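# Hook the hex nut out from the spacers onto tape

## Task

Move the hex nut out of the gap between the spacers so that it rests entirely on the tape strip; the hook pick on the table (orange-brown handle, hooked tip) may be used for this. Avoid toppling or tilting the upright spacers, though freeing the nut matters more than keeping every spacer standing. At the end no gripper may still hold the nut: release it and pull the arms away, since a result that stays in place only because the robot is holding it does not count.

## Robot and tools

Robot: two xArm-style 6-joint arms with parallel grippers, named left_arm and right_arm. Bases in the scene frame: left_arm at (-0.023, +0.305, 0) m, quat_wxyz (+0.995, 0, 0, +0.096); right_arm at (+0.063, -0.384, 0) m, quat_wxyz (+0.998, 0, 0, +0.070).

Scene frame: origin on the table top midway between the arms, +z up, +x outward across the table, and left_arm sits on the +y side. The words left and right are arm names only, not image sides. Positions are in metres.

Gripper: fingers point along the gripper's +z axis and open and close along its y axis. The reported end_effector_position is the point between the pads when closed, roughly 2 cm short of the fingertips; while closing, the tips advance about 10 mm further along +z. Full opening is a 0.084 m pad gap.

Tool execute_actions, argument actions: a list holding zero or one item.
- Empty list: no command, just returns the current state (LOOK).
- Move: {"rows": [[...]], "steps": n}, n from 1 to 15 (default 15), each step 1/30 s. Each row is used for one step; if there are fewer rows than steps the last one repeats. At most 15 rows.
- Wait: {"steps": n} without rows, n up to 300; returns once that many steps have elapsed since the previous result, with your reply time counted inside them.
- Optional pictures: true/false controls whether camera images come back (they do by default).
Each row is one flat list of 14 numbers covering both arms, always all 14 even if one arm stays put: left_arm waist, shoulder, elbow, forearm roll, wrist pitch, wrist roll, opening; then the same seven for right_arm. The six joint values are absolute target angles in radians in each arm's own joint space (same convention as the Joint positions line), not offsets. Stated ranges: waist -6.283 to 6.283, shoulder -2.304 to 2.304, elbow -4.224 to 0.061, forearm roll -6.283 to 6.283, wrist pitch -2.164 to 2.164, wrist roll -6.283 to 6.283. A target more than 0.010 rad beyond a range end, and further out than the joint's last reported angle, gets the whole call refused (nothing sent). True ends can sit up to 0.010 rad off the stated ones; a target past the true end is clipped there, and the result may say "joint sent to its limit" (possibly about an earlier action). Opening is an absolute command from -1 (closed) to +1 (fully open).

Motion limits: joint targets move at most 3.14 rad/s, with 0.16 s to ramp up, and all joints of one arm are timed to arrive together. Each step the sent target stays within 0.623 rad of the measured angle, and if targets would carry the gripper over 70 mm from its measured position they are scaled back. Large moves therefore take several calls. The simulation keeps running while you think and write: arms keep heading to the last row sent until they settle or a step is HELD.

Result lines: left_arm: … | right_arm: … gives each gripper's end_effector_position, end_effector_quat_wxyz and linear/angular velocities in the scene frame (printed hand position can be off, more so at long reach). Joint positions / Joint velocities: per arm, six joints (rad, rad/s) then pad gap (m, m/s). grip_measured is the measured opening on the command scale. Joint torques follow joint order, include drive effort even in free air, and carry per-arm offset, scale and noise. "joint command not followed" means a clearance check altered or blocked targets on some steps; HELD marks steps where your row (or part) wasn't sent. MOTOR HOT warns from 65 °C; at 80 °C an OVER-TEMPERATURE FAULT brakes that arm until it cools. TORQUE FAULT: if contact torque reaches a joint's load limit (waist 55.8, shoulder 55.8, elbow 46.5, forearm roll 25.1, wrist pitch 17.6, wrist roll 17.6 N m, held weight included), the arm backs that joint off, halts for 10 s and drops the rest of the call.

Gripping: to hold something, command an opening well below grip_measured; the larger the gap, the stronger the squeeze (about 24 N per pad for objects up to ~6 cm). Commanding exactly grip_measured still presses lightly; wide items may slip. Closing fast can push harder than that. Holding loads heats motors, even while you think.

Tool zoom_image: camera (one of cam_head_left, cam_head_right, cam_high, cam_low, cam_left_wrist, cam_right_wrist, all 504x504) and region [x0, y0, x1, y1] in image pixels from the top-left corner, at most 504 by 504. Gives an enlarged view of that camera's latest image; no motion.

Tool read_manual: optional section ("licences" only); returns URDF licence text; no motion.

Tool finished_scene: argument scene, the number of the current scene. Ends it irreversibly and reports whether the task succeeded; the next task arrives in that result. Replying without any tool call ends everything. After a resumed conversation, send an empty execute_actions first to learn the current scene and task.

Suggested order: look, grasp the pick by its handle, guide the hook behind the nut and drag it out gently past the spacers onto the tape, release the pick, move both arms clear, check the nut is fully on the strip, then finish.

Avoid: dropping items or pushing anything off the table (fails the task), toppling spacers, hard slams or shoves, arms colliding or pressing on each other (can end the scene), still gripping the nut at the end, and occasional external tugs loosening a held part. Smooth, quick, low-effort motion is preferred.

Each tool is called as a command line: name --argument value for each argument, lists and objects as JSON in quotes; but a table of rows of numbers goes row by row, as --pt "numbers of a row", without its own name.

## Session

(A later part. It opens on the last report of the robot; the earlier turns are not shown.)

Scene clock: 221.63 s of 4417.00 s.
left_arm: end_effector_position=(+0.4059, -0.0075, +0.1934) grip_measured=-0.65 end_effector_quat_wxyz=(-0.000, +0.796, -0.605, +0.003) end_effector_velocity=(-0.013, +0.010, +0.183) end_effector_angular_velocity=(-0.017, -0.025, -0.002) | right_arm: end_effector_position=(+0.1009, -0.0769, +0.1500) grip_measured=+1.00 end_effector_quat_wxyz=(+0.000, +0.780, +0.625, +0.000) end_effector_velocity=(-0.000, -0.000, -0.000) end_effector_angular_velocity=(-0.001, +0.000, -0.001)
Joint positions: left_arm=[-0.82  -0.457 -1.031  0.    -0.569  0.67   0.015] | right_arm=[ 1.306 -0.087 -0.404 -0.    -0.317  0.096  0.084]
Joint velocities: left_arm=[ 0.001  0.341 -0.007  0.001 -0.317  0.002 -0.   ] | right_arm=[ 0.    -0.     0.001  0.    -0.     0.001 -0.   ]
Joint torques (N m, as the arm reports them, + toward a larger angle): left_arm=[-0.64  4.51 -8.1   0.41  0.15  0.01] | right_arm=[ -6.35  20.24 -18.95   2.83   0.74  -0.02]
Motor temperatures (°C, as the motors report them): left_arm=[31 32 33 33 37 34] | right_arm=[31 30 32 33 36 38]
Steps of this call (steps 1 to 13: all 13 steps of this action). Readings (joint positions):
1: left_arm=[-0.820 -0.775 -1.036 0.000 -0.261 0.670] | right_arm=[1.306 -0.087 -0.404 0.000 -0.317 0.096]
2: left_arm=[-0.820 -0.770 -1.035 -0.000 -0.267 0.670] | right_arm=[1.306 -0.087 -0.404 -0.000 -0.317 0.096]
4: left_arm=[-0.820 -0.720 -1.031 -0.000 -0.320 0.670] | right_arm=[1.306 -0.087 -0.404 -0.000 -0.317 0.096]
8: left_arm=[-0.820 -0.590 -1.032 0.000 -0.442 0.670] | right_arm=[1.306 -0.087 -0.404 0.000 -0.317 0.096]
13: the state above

execute_actions --actions '[{"rows": [[0.0277,-0.4427,-1.0289,0,0.9846,0,-1, 1.3063,-0.087,-0.4039,0,-0.3169,0.0963,1]], "steps": 15}]' --pictures false

execute_actions --actions '[{"rows": [[0.0277,-0.4427,-1.0289,0,0.9846,0,-1, 1.3063,-0.087,-0.4039,0,-0.3169,0.0963,1]], "steps": 15}]' --pictures false

execute_actions --actions '[{"rows": [[0.0277,-0.7151,-0.8943,0,1.3916,0,-1, 1.3063,-0.087,-0.4039,0,-0.3169,0.0963,1],[0.0277,-0.7151,-0.8943,0,1.3916,0,-1, 1.3063,-0.087,-0.4039,0,-0.3169,0.0963,1],[0.0277,-0.7151,-0.8943,0,1.3916,0,-1, 1.3063,-0.087,-0.4039,0,-0.3169,0.0963,1],[0.0277,-0.7151,-0.8943,0,1.3916,0,-1, 1.3063,-0.087,-0.4039,0,-0.3169,0.0963,1],[0.0277,-0.7151,-0.8943,0,1.3916,0,-1, 1.3063,-0.087,-0.4039,0,-0.3169,0.0963,1],[0.0277,-0.7151,-0.8943,0,1.3916,0,-1, 1.3063,-0.087,-0.4039,0,-0.3169,0.0963,1],[0.0277,-0.7151,-0.8943,0,1.3916,0,-1, 1.3063,-0.087,-0.4039,0,-0.3169,0.0963,1],[0.0277,-0.9875,-0.7597,0,1.7986,0,-1, 1.3063,-0.087,-0.4039,0,-0.3169,0.0963,1]], "steps": 15}]' --pictures false

execute_actions --actions '[{"steps": 15}]'

Scene clock: 225.37 s of 4417.00 s.
left_arm: end_effector_position=(+0.5703, +0.1411, +0.2165) grip_measured=-0.65 end_effector_quat_wxyz=(-0.008, +0.935, -0.303, +0.183) end_effector_velocity=(+0.317, +0.395, +0.077) end_effector_angular_velocity=(-0.425, -0.795, +1.269) | right_arm: end_effector_position=(+0.1009, -0.0769, +0.1500) grip_measured=+1.00 end_effector_quat_wxyz=(+0.000, +0.780, +0.625, +0.000) end_effector_velocity=(+0.000, +0.000, +0.000) end_effector_angular_velocity=(+0.001, +0.000, -0.001)
Joint positions: left_arm=[-0.46  -0.443 -1.029  0.    -0.218  0.357  0.015] | right_arm=[ 1.306 -0.087 -0.404  0.    -0.317  0.096  0.084]
Joint velocities: left_arm=[ 0.755 -0.001  0.001  0.001  0.881 -0.551 -0.   ] | right_arm=[ 0.    -0.    -0.001  0.     0.     0.001  0.   ]
Joint torques (N m, as the arm reports them, + toward a larger angle): left_arm=[ -3.62  46.45 -18.     0.64   0.78  -0.03] | right_arm=[ -5.85  20.73 -19.39   2.72   0.75  -0.02]
Motor temperatures (°C, as the motors report them): left_arm=[31 32 33 33 37 34] | right_arm=[31 30 32 33 36 38]
Steps of this call (steps 1 to 30: the robot went on to your last target; steps 31 to 90: nothing new was sent; then 0.23 s passed at rest; steps 91 to 105: all 15 steps of this action). Readings (joint positions):
91: left_arm=[-0.820 -0.443 -1.029 -0.000 -0.586 0.670] | right_arm=[1.306 -0.087 -0.404 0.000 -0.317 0.096]
92: left_arm=[-0.815 -0.443 -1.029 -0.000 -0.579 0.663] | right_arm=[1.306 -0.087 -0.404 -0.000 -0.317 0.096]
94: left_arm=[-0.766 -0.443 -1.029 -0.000 -0.528 0.612] | right_arm=[1.306 -0.087 -0.404 -0.000 -0.317 0.096]
98: left_arm=[-0.648 -0.443 -1.029 -0.000 -0.412 0.501] | right_arm=[1.306 -0.087 -0.404 -0.000 -0.317 0.096]
105: the state above

Scene clock: 225.87 s of 4417.00 s.
left_arm: end_effector_position=(+0.7004, +0.3372, +0.2995) grip_measured=-0.65 end_effector_quat_wxyz=(-0.039, +0.892, -0.037, +0.449) end_effector_velocity=(+0.194, +0.354, +0.284) end_effector_angular_velocity=(-0.215, -1.453, +0.683) | right_arm: end_effector_position=(+0.1009, -0.0769, +0.1500) grip_measured=+1.00 end_effector_quat_wxyz=(+0.000, +0.780, +0.625, +0.000) end_effector_velocity=(-0.000, -0.001, -0.000) end_effector_angular_velocity=(-0.001, +0.000, +0.001)
Joint positions: left_arm=[-0.147 -0.443 -1.029  0.     0.35   0.128  0.015] | right_arm=[ 1.306 -0.087 -0.404  0.    -0.317  0.096  0.084]
Joint velocities: left_arm=[ 0.476  0.    -0.001 -0.001  1.441 -0.347 -0.   ] | right_arm=[-0.    -0.     0.001 -0.     0.    -0.001  0.   ]
Joint torques (N m, as the arm reports them, + toward a larger angle): left_arm=[ -4.53  49.01 -18.04   1.33   1.72  -0.01] | right_arm=[ -5.85  21.2  -19.77   2.67   0.65  -0.02]
Motor temperatures (°C, as the motors report them): left_arm=[31 32 33 33 37 34] | right_arm=[31 30 32 33 36 38]
Steps of this call (steps 1 to 15: all 15 steps of this action). Readings (joint positions):
1: left_arm=[-0.435 -0.443 -1.029 0.000 -0.188 0.339] | right_arm=[1.306 -0.087 -0.404 0.000 -0.317 0.096]
2: left_arm=[-0.411 -0.443 -1.029 0.000 -0.157 0.321] | right_arm=[1.306 -0.087 -0.404 -0.000 -0.317 0.096]
4: left_arm=[-0.364 -0.443 -1.029 0.000 -0.092 0.286] | right_arm=[1.306 -0.087 -0.404 0.000 -0.317 0.096]
8: left_arm=[-0.276 -0.443 -1.029 0.000 0.050 0.222] | right_arm=[1.306 -0.087 -0.404 0.000 -0.317 0.096]
15: the state above

Scene clock: 226.37 s of 4417.00 s.
left_arm: end_effector_position=(+0.6671, +0.4306, +0.1752) grip_measured=-0.65 end_effector_quat_wxyz=(-0.062, +0.798, +0.061, +0.596) end_effector_velocity=(-0.205, +0.054, -0.275) end_effector_angular_velocity=(+0.026, -0.638, +0.154) | right_arm: end_effector_position=(+0.1009, -0.0769, +0.1500) grip_measured=+1.00 end_effector_quat_wxyz=(+0.000, +0.780, +0.625, +0.000) end_effector_velocity=(-0.000, -0.000, -0.000) end_effector_angular_velocity=(-0.001, +0.000, -0.000)
Joint positions: left_arm=[-0.011 -0.753 -0.875 -0.     1.164  0.028  0.015] | right_arm=[ 1.306 -0.087 -0.404  0.    -0.317  0.096  0.084]
Joint velocities: left_arm=[ 0.128 -0.753  0.36  -0.     1.745 -0.093  0.   ] | right_arm=[-0. -0.  0.  0. -0.  0. -0.]
Joint torques (N m, as the arm reports them, + toward a larger angle): left_arm=[-1.7  46.66 -7.93  0.65  2.48  0.  ] | right_arm=[ -5.47  20.45 -18.95   2.66   0.77  -0.01]
Motor temperatures (°C, as the motors report them): left_arm=[31 32 33 33 37 34] | right_arm=[31 30 32 33 36 38]
Steps of this call (steps 1 to 15: all 15 steps of this action). Readings (joint positions):
1: left_arm=[-0.131 -0.443 -1.029 -0.000 0.399 0.116] | right_arm=[1.306 -0.087 -0.404 -0.000 -0.317 0.096]
2: left_arm=[-0.117 -0.445 -1.028 -0.000 0.449 0.106] | right_arm=[1.306 -0.087 -0.404 -0.000 -0.317 0.096]
4: left_arm=[-0.092 -0.478 -1.015 0.000 0.550 0.088] | right_arm=[1.306 -0.087 -0.404 -0.000 -0.317 0.096]
8: left_arm=[-0.045 -0.578 -0.961 0.000 0.797 0.053] | right_arm=[1.306 -0.087 -0.404 -0.000 -0.317 0.096]
15: the state above

Scene clock: 226.87 s of 4417.00 s.
left_arm: end_effector_position=(+0.5826, +0.4395, +0.1310) grip_measured=-0.65 end_effector_quat_wxyz=(-0.077, +0.702, +0.077, +0.703) end_effector_velocity=(-0.003, +0.000, -0.002) end_effector_angular_velocity=(+0.002, -0.004, +0.002) | right_arm: end_effector_position=(+0.1009, -0.0769, +0.1500) grip_measured=+1.00 end_effector_quat_wxyz=(+0.000, +0.780, +0.625, +0.000) end_effector_velocity=(+0.000, +0.001, +0.000) end_effector_angular_velocity=(+0.002, +0.000, +0.000)
Joint positions: left_arm=[ 0.027 -0.986 -0.761  0.     1.797  0.     0.015] | right_arm=[ 1.306 -0.087 -0.404 -0.    -0.317  0.096  0.084]
Joint velocities: left_arm=[ 0.001 -0.008  0.003 -0.001  0.015  0.     0.   ] | right_arm=[-0.    -0.    -0.001  0.001  0.001 -0.001  0.   ]
Joint torques (N m, as the arm reports them, + toward a larger angle): left_arm=[-2.6  47.32 -3.5  -0.21  1.72  0.11] | right_arm=[ -6.26  21.   -19.39   2.96   0.82  -0.02]
Motor temperatures (°C, as the motors report them): left_arm=[31 32 33 33 37 34] | right_arm=[31 30 32 33 36 38]
Steps of this call (steps 1 to 15: the robot went on to your last target). Readings (joint positions):
1: left_arm=[-0.007 -0.779 -0.862 -0.000 1.227 0.025] | right_arm=[1.306 -0.087 -0.404 0.000 -0.317 0.096]
2: left_arm=[-0.002 -0.807 -0.849 0.000 1.297 0.022] | right_arm=[1.306 -0.087 -0.404 -0.000 -0.317 0.096]
4: left_arm=[0.007 -0.865 -0.820 0.000 1.455 0.015] | right_arm=[1.306 -0.087 -0.404 0.000 -0.317 0.096]
8: left_arm=[0.024 -0.964 -0.770 -0.000 1.728 0.003] | right_arm=[1.306 -0.087 -0.404 0.000 -0.317 0.096]
15: the state above

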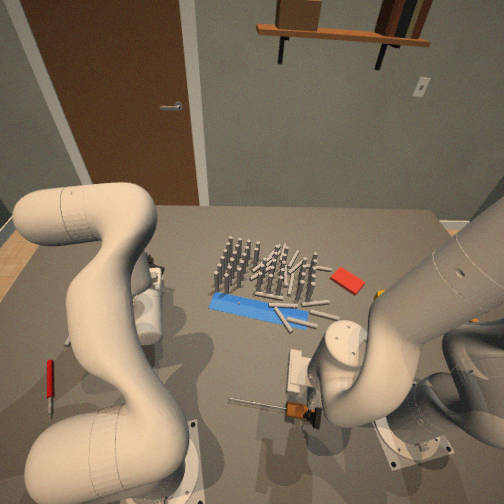

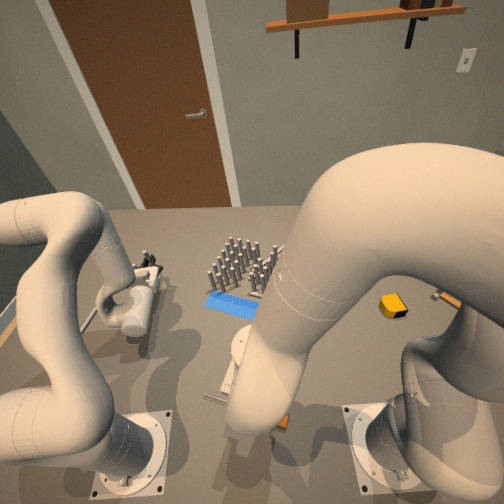

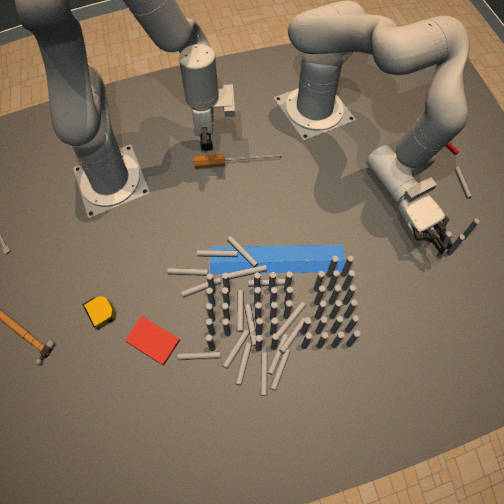

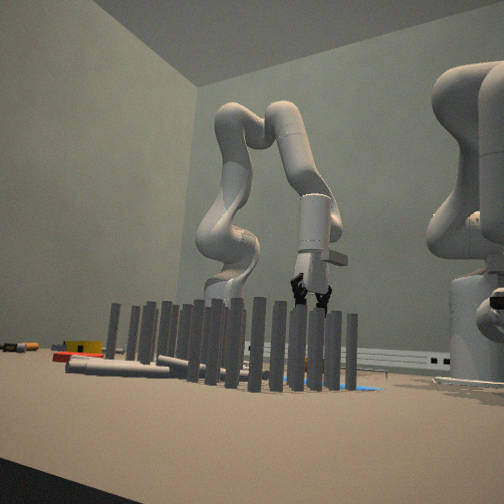

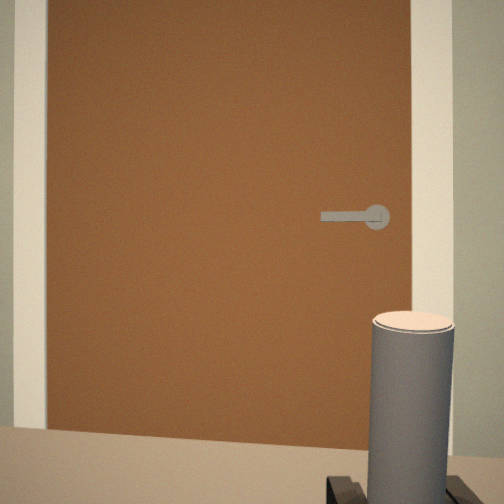

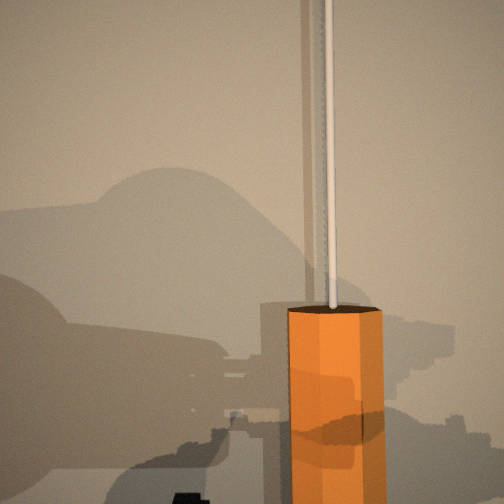

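execute_actions --actions '[{"rows": [[0.0277,-1.0884,-0.8222,0,1.6870,0,-1, 1.3063,-0.087,-0.4039,0,-0.3169,0.0963,1]], "steps": 15}]' --pictures false

execute_actions --actions '[{"rows": [[0.0277,-1.0884,-0.8222,0,1.6870,0,-1, 1.3063,-0.087,-0.4039,0,-0.3169,0.0963,1],[0.0277,-1.0884,-0.8222,0,1.6870,0,-1, 1.3063,-0.087,-0.4039,0,-0.3169,0.0963,1],[0.0277,-1.0884,-0.8222,0,1.6870,0,-1, 1.3063,-0.087,-0.4039,0,-0.3169,0.0963,1],[0.0277,-1.0884,-0.8222,0,1.6870,0,-1, 1.3063,-0.087,-0.4039,0,-0.3169,0.0963,1],[0.0277,-1.0884,-0.8222,0,1.6870,0,-1, 1.3063,-0.087,-0.4039,0,-0.3169,0.0963,1],[0.0277,-1.0884,-0.8222,0,1.6870,0,0.2, 1.3063,-0.087,-0.4039,0,-0.3169,0.0963,1]], "steps": 15}]' --pictures false

execute_actions --actions '[{"rows": [[0.0277,-0.9875,-0.7597,0,1.7986,0,0.2, 1.3063,-0.087,-0.4039,0,-0.3169,0.0963,1]], "steps": 11}]' --pictures false

execute_actions --actions '[{"rows": [[0.0277,-0.6349,-0.6212,0,1.5845,0,0.2, 1.3063,-0.087,-0.4039,0,-0.3169,0.0963,1]], "steps": 15}]'

Scene clock: 229.40 s of 4417.00 s.
left_arm: end_effector_position=(+0.5819, +0.4395, +0.0588) grip_measured=-0.65 end_effector_quat_wxyz=(-0.071, +0.753, +0.083, +0.649) end_effector_velocity=(+0.001, -0.001, -0.000) end_effector_angular_velocity=(+0.001, -0.002, -0.001) | right_arm: end_effector_position=(+0.1009, -0.0769, +0.1500) grip_measured=+1.00 end_effector_quat_wxyz=(+0.000, +0.780, +0.625, +0.000) end_effector_velocity=(-0.000, -0.001, -0.000) end_effector_angular_velocity=(-0.001, +0.000, +0.001)
Joint positions: left_arm=[ 0.028 -1.088 -0.822 -0.     1.688  0.     0.015] | right_arm=[ 1.306 -0.087 -0.404 -0.    -0.317  0.096  0.084]
Joint velocities: left_arm=[-0.002 -0.002 -0.002 -0.     0.002  0.     0.   ] | right_arm=[ 0.     0.     0.002 -0.    -0.    -0.001 -0.   ]
Joint torques (N m, as the arm reports them, + toward a larger angle): left_arm=[ 0.94 47.42 -2.08 -0.12  0.57  0.01] | right_arm=[ -6.71  21.12 -19.04   2.72   0.75  -0.03]
Motor temperatures (°C, as the motors report them): left_arm=[31 32 33 33 37 34] | right_arm=[31 30 32 33 36 38]
Steps of this call (steps 1 to 15: the robot went on to your last target; steps 16 to 61: nothing new was sent; steps 62 to 76: all 15 steps of this action). Readings (joint positions):
62: left_arm=[0.028 -0.988 -0.760 -0.000 1.798 0.000] | right_arm=[1.306 -0.087 -0.404 -0.000 -0.317 0.096]
63: left_arm=[0.028 -0.992 -0.763 -0.000 1.792 0.000] | right_arm=[1.306 -0.087 -0.404 0.000 -0.317 0.096]
65: left_arm=[0.028 -1.036 -0.792 -0.000 1.744 0.000] | right_arm=[1.306 -0.087 -0.404 -0.000 -0.317 0.096]
69: left_arm=[0.028 -1.087 -0.819 0.000 1.690 -0.000] | right_arm=[1.306 -0.087 -0.404 -0.000 -0.317 0.096]
76: the state above

Scene clock: 229.90 s of 4417.00 s.
left_arm: end_effector_position=(+0.5815, +0.4394, +0.0577) grip_measured=+0.19 end_effector_quat_wxyz=(-0.071, +0.754, +0.083, +0.648) end_effector_velocity=(+0.000, -0.000, +0.002) end_effector_angular_velocity=(+0.002, -0.005, +0.000) | right_arm: end_effector_position=(+0.1009, -0.0769, +0.1500) grip_measured=+1.00 end_effector_quat_wxyz=(+0.000, +0.780, +0.625, +0.000) end_effector_velocity=(-0.000, -0.000, -0.000) end_effector_angular_velocity=(-0.001, +0.000, -0.001)
Joint positions: left_arm=[ 0.028 -1.089 -0.822  0.     1.686 -0.     0.052] | right_arm=[ 1.306 -0.087 -0.404 -0.    -0.317  0.096  0.084]
Joint velocities: left_arm=[-0.001  0.001  0.    -0.001  0.005  0.     0.   ] | right_arm=[ 0.     0.     0.001  0.001 -0.     0.001  0.   ]
Joint torques (N m, as the arm reports them, + toward a larger angle): left_arm=[ 1.56 49.48 -3.22  0.39  2.06  0.  ] | right_arm=[ -6.    20.54 -19.91   2.86   0.68  -0.02]
Motor temperatures (°C, as the motors report them): left_arm=[31 32 33 33 37 34] | right_arm=[31 30 32 33 36 38]
Steps of this call (steps 1 to 15: all 15 steps of this action). Readings (joint positions):
1: left_arm=[0.028 -1.088 -0.822 -0.000 1.688 0.000] | right_arm=[1.306 -0.087 -0.404 0.000 -0.317 0.096]
2: left_arm=[0.028 -1.088 -0.822 -0.000 1.689 0.000] | right_arm=[1.306 -0.087 -0.404 -0.000 -0.317 0.096]
4: left_arm=[0.028 -1.088 -0.822 -0.000 1.689 0.000] | right_arm=[1.306 -0.087 -0.404 -0.000 -0.317 0.096]
8: left_arm=[0.028 -1.089 -0.822 0.000 1.686 -0.000] | right_arm=[1.306 -0.087 -0.404 0.000 -0.317 0.096]
15: the state above

Scene clock: 230.27 s of 4417.00 s.
left_arm: end_effector_position=(+0.5816, +0.4394, +0.1293) grip_measured=+0.19 end_effector_quat_wxyz=(-0.077, +0.703, +0.077, +0.702) end_effector_velocity=(-0.003, -0.000, +0.000) end_effector_angular_velocity=(-0.001, -0.001, +0.001) | right_arm: end_effector_position=(+0.1009, -0.0769, +0.1500) grip_measured=+1.00 end_effector_quat_wxyz=(+0.000, +0.780, +0.625, +0.000) end_effector_velocity=(+0.000, -0.000, -0.000) end_effector_angular_velocity=(-0.000, -0.000, +0.000)
Joint positions: left_arm=[ 0.028 -0.988 -0.76  -0.     1.798 -0.     0.052] | right_arm=[ 1.306 -0.087 -0.404  0.    -0.317  0.096  0.084]
Joint velocities: left_arm=[ 0.     0.001  0.007 -0.001  0.007 -0.001 -0.   ] | right_arm=[-0.     0.     0.001 -0.001  0.001  0.     0.   ]
Joint torques (N m, as the arm reports them, + toward a larger angle): left_arm=[-1.92 49.64 -5.05  0.77  1.68  0.09] | right_arm=[ -6.08  21.35 -19.38   2.84   0.73  -0.02]
Motor temperatures (°C, as the motors report them): left_arm=[31 32 33 33 37 34] | right_arm=[31 30 32 33 36 38]
Steps of this call (steps 1 to 11: all 11 steps of this action). Readings (joint positions):
1: left_arm=[0.028 -1.088 -0.822 0.000 1.687 -0.000] | right_arm=[1.306 -0.087 -0.404 0.000 -0.317 0.096]
2: left_arm=[0.028 -1.084 -0.818 0.000 1.693 -0.000] | right_arm=[1.306 -0.087 -0.404 -0.000 -0.317 0.096]
4: left_arm=[0.028 -1.040 -0.790 0.000 1.741 -0.000] | right_arm=[1.306 -0.087 -0.404 0.000 -0.317 0.096]
8: left_arm=[0.028 -0.989 -0.762 -0.000 1.795 0.000] | right_arm=[1.306 -0.087 -0.404 0.000 -0.317 0.096]
11: the state above

Scene clock: 230.77 s of 4417.00 s.
left_arm: end_effector_position=(+0.5816, +0.4394, +0.2487) grip_measured=+0.19 end_effector_quat_wxyz=(-0.077, +0.703, +0.077, +0.702) end_effector_velocity=(-0.005, -0.001, -0.003) end_effector_angular_velocity=(-0.005, +0.023, +0.000) | right_arm: end_effector_position=(+0.1009, -0.0769, +0.1500) grip_measured=+1.00 end_effector_quat_wxyz=(+0.000, +0.780, +0.625, +0.000) end_effector_velocity=(+0.000, +0.000, +0.000) end_effector_angular_velocity=(+0.001, +0.000, -0.001)
Joint positions: left_arm=[ 0.028 -0.638 -0.622 -0.     1.585 -0.     0.052] | right_arm=[ 1.306 -0.087 -0.404 -0.    -0.317  0.096  0.084]
Joint velocities: left_arm=[ 0.     0.014  0.015 -0.    -0.023  0.    -0.   ] | right_arm=[-0.     0.    -0.001  0.    -0.     0.001 -0.   ]
Joint torques (N m, as the arm reports them, + toward a larger angle): left_arm=[-0.2  38.96 -9.91  0.03  1.71  0.12] | right_arm=[ -6.94  19.76 -19.53   2.81   0.67  -0.07]
Motor temperatures (°C, as the motors report them): left_arm=[31 32 33 33 37 34] | right_arm=[31 30 32 33 36 38]
Steps of this call (steps 1 to 15: all 15 steps of this action). Readings (joint positions):
1: left_arm=[0.028 -0.988 -0.760 0.000 1.798 -0.000] | right_arm=[1.306 -0.087 -0.404 0.000 -0.317 0.096]
2: left_arm=[0.028 -0.983 -0.757 0.000 1.793 -0.000] | right_arm=[1.306 -0.087 -0.404 -0.000 -0.317 0.096]
4: left_arm=[0.028 -0.927 -0.733 0.000 1.757 -0.000] | right_arm=[1.306 -0.087 -0.404 -0.000 -0.317 0.096]
8: left_arm=[0.028 -0.742 -0.664 0.000 1.650 0.000] | right_arm=[1.306 -0.087 -0.404 0.000 -0.317 0.096]
15: the state above

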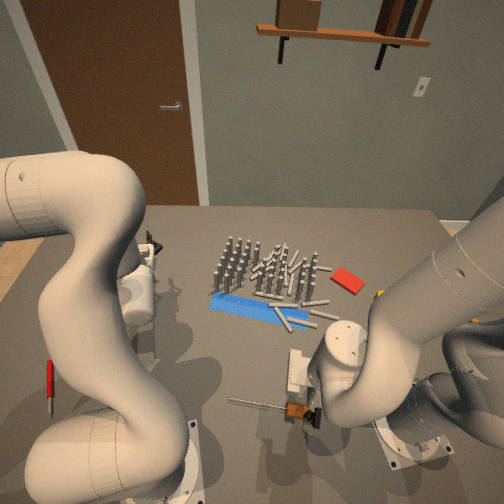

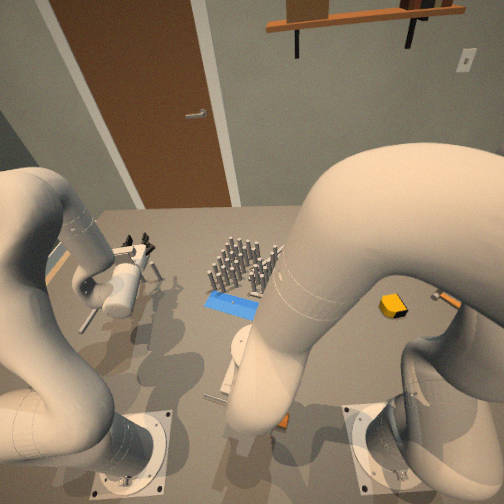

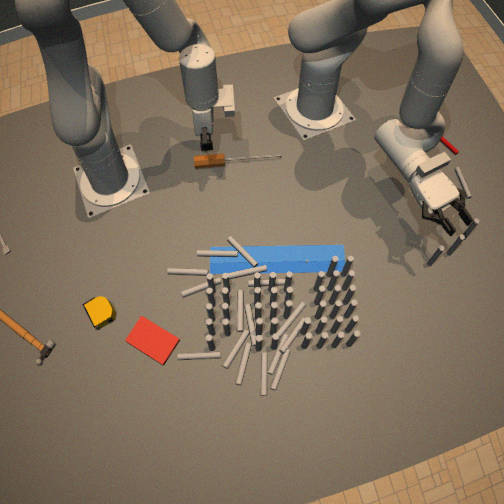

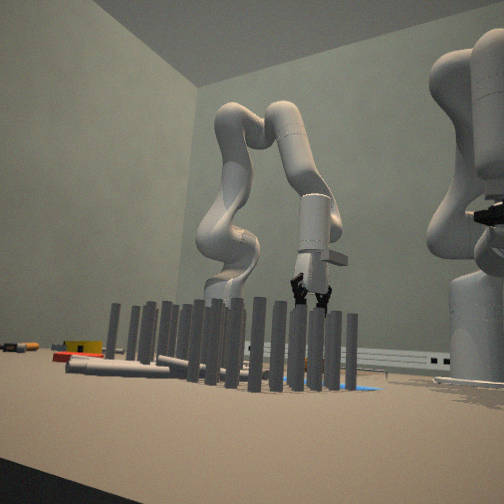

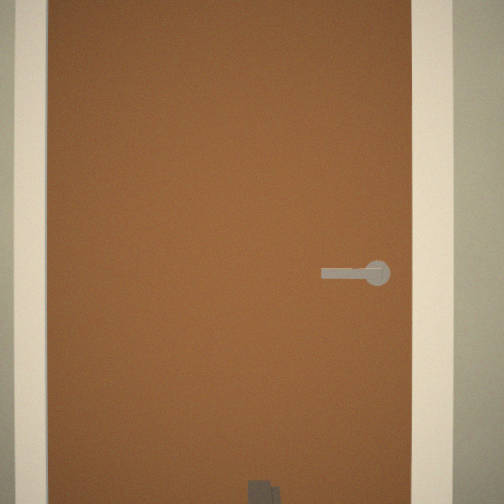

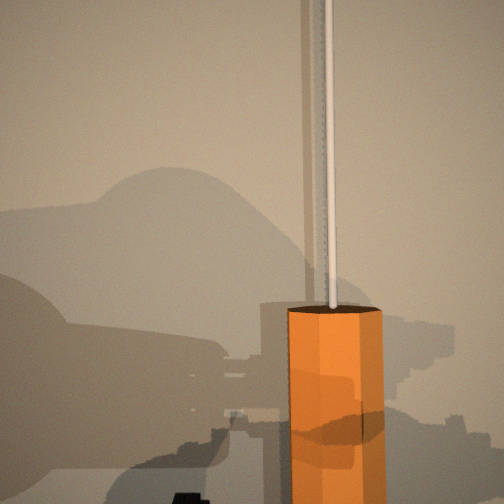

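execute_actions --actions '[{"rows": [[-0.99,-0.5936,-1.2583,0,-0.6647,1.077,0.2, 1.3063,-0.087,-0.4039,0,-0.3169,0.0963,1]], "steps": 15}]' --pictures false

execute_actions --actions '[{"steps": 32}]'

Scene clock: 239.03 s of 4417.00 s.
left_arm: end_effector_position=(+0.6993, +0.2429, +0.3018) grip_measured=+0.19 end_effector_quat_wxyz=(-0.076, +0.704, -0.139, +0.692) end_effector_velocity=(+0.124, -0.517, +0.078) end_effector_angular_velocity=(+0.708, +0.152, -0.717) | right_arm: end_effector_position=(+0.1009, -0.0769, +0.1500) grip_measured=+1.00 end_effector_quat_wxyz=(+0.000, +0.780, +0.625, +0.000) end_effector_velocity=(+0.000, +0.000, +0.000) end_effector_angular_velocity=(+0.001, -0.000, +0.000)
Joint positions: left_arm=[-0.277 -0.618 -0.879  0.     1.28   0.305  0.052] | right_arm=[ 1.306 -0.087 -0.404  0.    -0.317  0.096  0.084]
Joint velocities: left_arm=[-0.696  0.031 -0.449  0.    -0.692  0.693 -0.   ] | right_arm=[ 0.  0. -0. -0.  0.  0. -0.]
Joint torques (N m, as the arm reports them, + toward a larger angle): left_arm=[ -1.01  46.98 -13.15   0.25   1.67   0.06] | right_arm=[ -5.81  20.89 -19.79   2.42   0.83   0.  ]
Motor temperatures (°C, as the motors report them): left_arm=[31 32 33 33 37 34] | right_arm=[31 30 32 33 36 38]
Steps of this call (steps 1 to 15: the robot went on to your last target; steps 16 to 90: nothing new was sent; then 4.77 s passed at rest; steps 91 to 105: all 15 steps of this action). Readings (joint positions):
91: left_arm=[0.027 -0.635 -0.621 -0.000 1.584 0.000] | right_arm=[1.306 -0.087 -0.404 -0.000 -0.317 0.096]
92: left_arm=[0.022 -0.635 -0.626 -0.000 1.577 0.007] | right_arm=[1.306 -0.087 -0.404 0.000 -0.317 0.096]
94: left_arm=[-0.022 -0.632 -0.670 -0.000 1.532 0.052] | right_arm=[1.306 -0.087 -0.404 0.000 -0.317 0.096]
98: left_arm=[-0.115 -0.626 -0.758 -0.000 1.441 0.143] | right_arm=[1.306 -0.087 -0.404 -0.000 -0.317 0.096]
105: the state above

Scene clock: 240.10 s of 4417.00 s.
left_arm: end_effector_position=(+0.5270, -0.1885, +0.2357) grip_measured=+0.19 end_effector_quat_wxyz=(+0.043, -0.614, +0.721, -0.318) end_effector_velocity=(-0.417, +0.049, -0.227) end_effector_angular_velocity=(+1.489, +1.337, -0.610) | right_arm: end_effector_position=(+0.1009, -0.0769, +0.1500) grip_measured=+1.00 end_effector_quat_wxyz=(+0.000, +0.780, +0.625, +0.000) end_effector_velocity=(+0.000, -0.000, +0.000) end_effector_angular_velocity=(-0.000, -0.000, +0.000)
Joint positions: left_arm=[-0.922 -0.596 -1.223  0.     0.027  1.001  0.052] | right_arm=[ 1.306 -0.087 -0.404  0.    -0.317  0.096  0.084]
Joint velocities: left_arm=[-0.327  0.009 -0.169 -0.003 -2.168  0.359  0.   ] | right_arm=[ 0.     0.    -0.    -0.001 -0.     0.001  0.   ]
Joint torques (N m, as the arm reports them, + toward a larger angle): left_arm=[  5.57  51.64 -16.77   0.06   0.89  -0.24] | right_arm=[ -6.4   20.82 -19.5    2.65   0.76  -0.09]
Motor temperatures (°C, as the motors report them): left_arm=[31 32 33 33 37 34] | right_arm=[31 30 32 33 36 38]
Steps of this call (steps 1 to 32: the robot went on to your last target). Readings (joint positions):
1: left_arm=[-0.300 -0.617 -0.894 0.000 1.256 0.328] | right_arm=[1.306 -0.087 -0.404 -0.000 -0.317 0.096]
2: left_arm=[-0.323 -0.616 -0.908 0.000 1.233 0.351] | right_arm=[1.306 -0.087 -0.404 0.000 -0.317 0.096]
4: left_arm=[-0.370 -0.614 -0.935 0.000 1.187 0.398] | right_arm=[1.306 -0.087 -0.404 -0.000 -0.317 0.096]
8: left_arm=[-0.462 -0.611 -0.983 0.000 1.092 0.492] | right_arm=[1.306 -0.087 -0.404 -0.000 -0.317 0.096]
32: the state above

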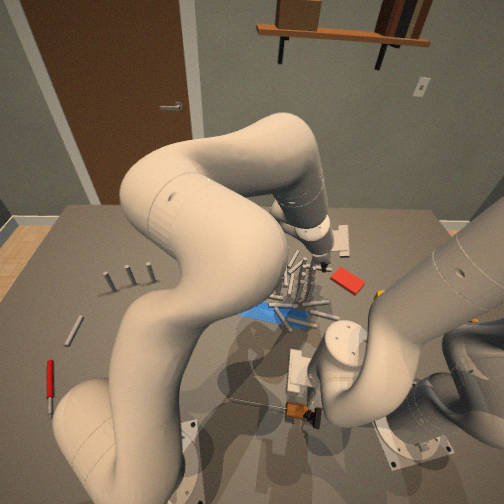

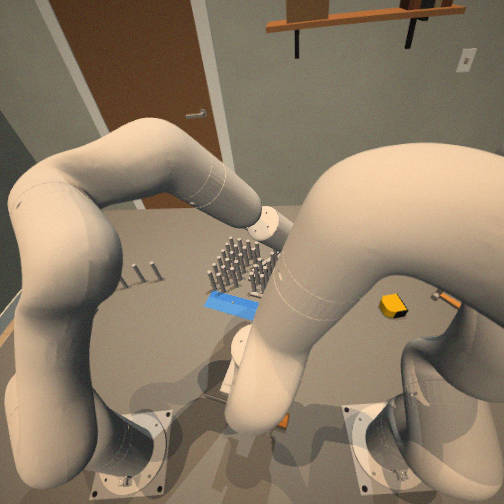

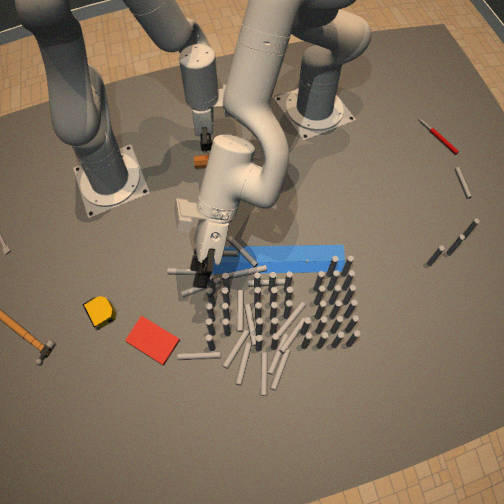

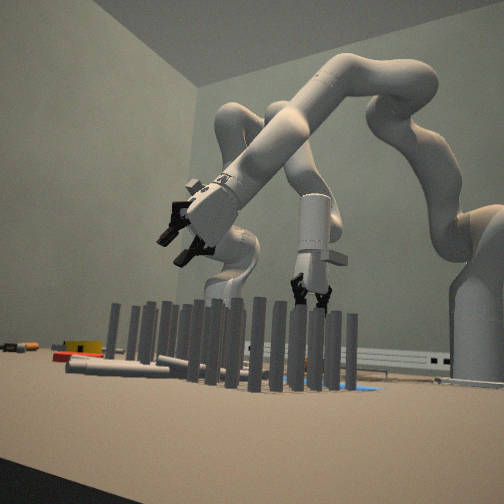

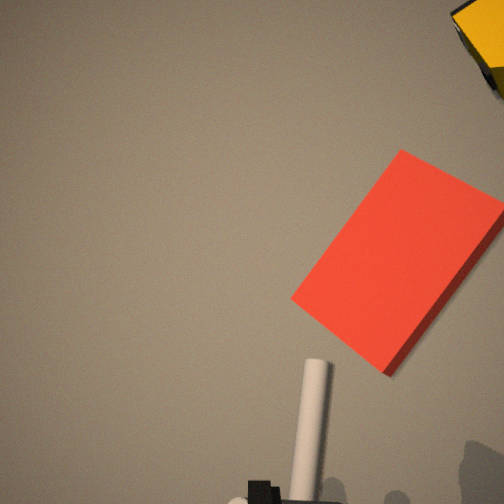

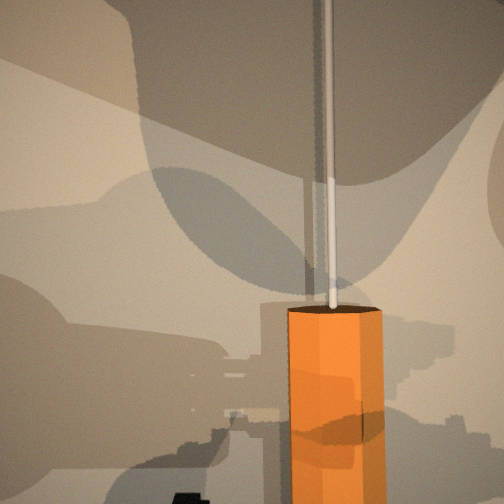

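execute_actions --actions '[{"steps": 14}]'

Scene clock: 240.57 s of 4417.00 s.
left_arm: end_effector_position=(+0.3954, -0.1247, +0.1999) grip_measured=+0.19 end_effector_quat_wxyz=(+0.000, -0.592, +0.806, -0.002) end_effector_velocity=(-0.008, +0.007, +0.001) end_effector_angular_velocity=(+0.034, +0.033, -0.007) | right_arm: end_effector_position=(+0.1009, -0.0769, +0.1500) grip_measured=+1.00 end_effector_quat_wxyz=(+0.000, +0.780, +0.625, +0.000) end_effector_velocity=(+0.000, +0.001, +0.000) end_effector_angular_velocity=(+0.001, -0.000, -0.001)
Joint positions: left_arm=[-0.989 -0.594 -1.258  0.    -0.661  1.077  0.052] | right_arm=[ 1.306 -0.087 -0.404  0.    -0.317  0.096  0.084]
Joint velocities: left_arm=[-0.002 -0.    -0.004  0.001 -0.051  0.004  0.   ] | right_arm=[-0.    -0.    -0.001  0.    -0.     0.     0.   ]
Joint torques (N m, as the arm reports them, + toward a larger angle): left_arm=[ -3.75  53.53 -17.95   0.84  -0.23  -0.07] | right_arm=[ -6.09  20.58 -19.04   2.35   0.71  -0.1 ]
Motor temperatures (°C, as the motors report them): left_arm=[31 32 33 33 37 34] | right_arm=[31 30 32 33 36 38]
Steps of this call (steps 1 to 14: the robot went on to your last target). Readings (joint positions):
1: left_arm=[-0.932 -0.596 -1.228 0.000 -0.046 1.013] | right_arm=[1.306 -0.087 -0.404 -0.000 -0.317 0.096]
2: left_arm=[-0.941 -0.595 -1.233 0.000 -0.120 1.022] | right_arm=[1.306 -0.087 -0.404 -0.000 -0.317 0.096]
4: left_arm=[-0.955 -0.595 -1.240 -0.000 -0.267 1.038] | right_arm=[1.306 -0.087 -0.404 0.000 -0.317 0.096]
8: left_arm=[-0.979 -0.594 -1.252 -0.000 -0.545 1.065] | right_arm=[1.306 -0.087 -0.404 -0.000 -0.317 0.096]
14: the state above

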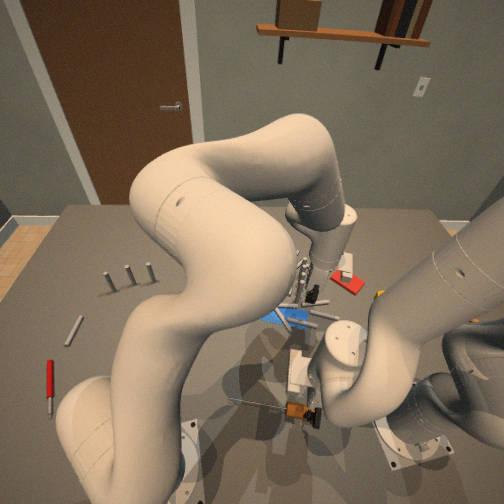

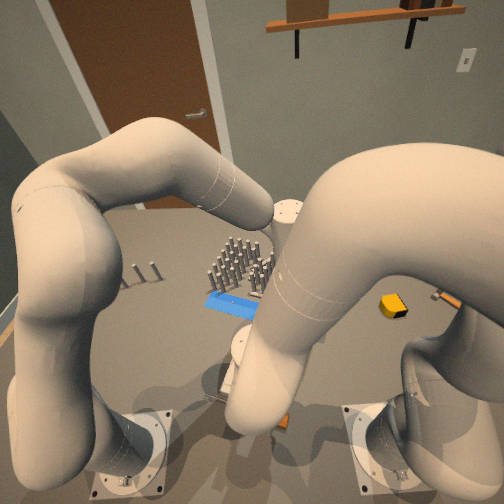

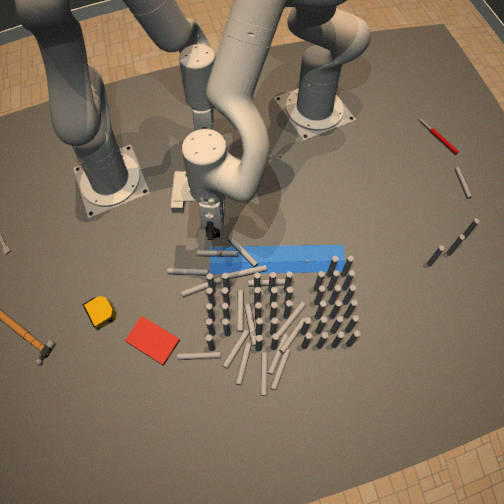

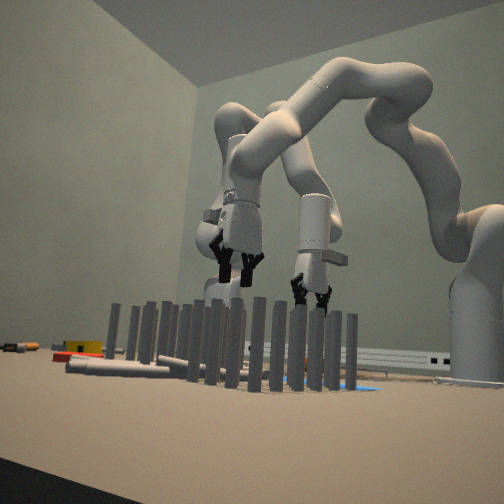

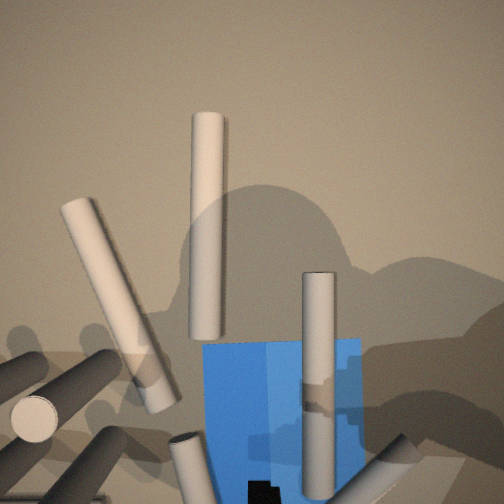

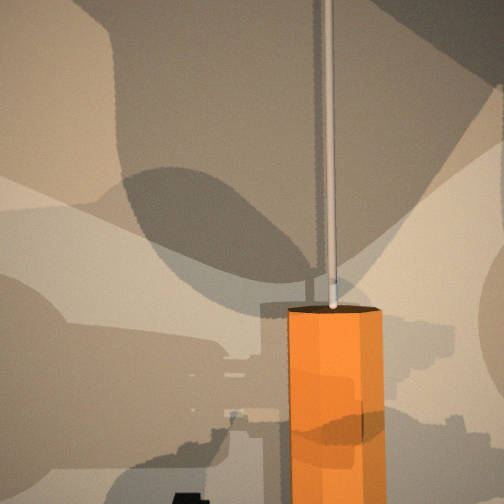

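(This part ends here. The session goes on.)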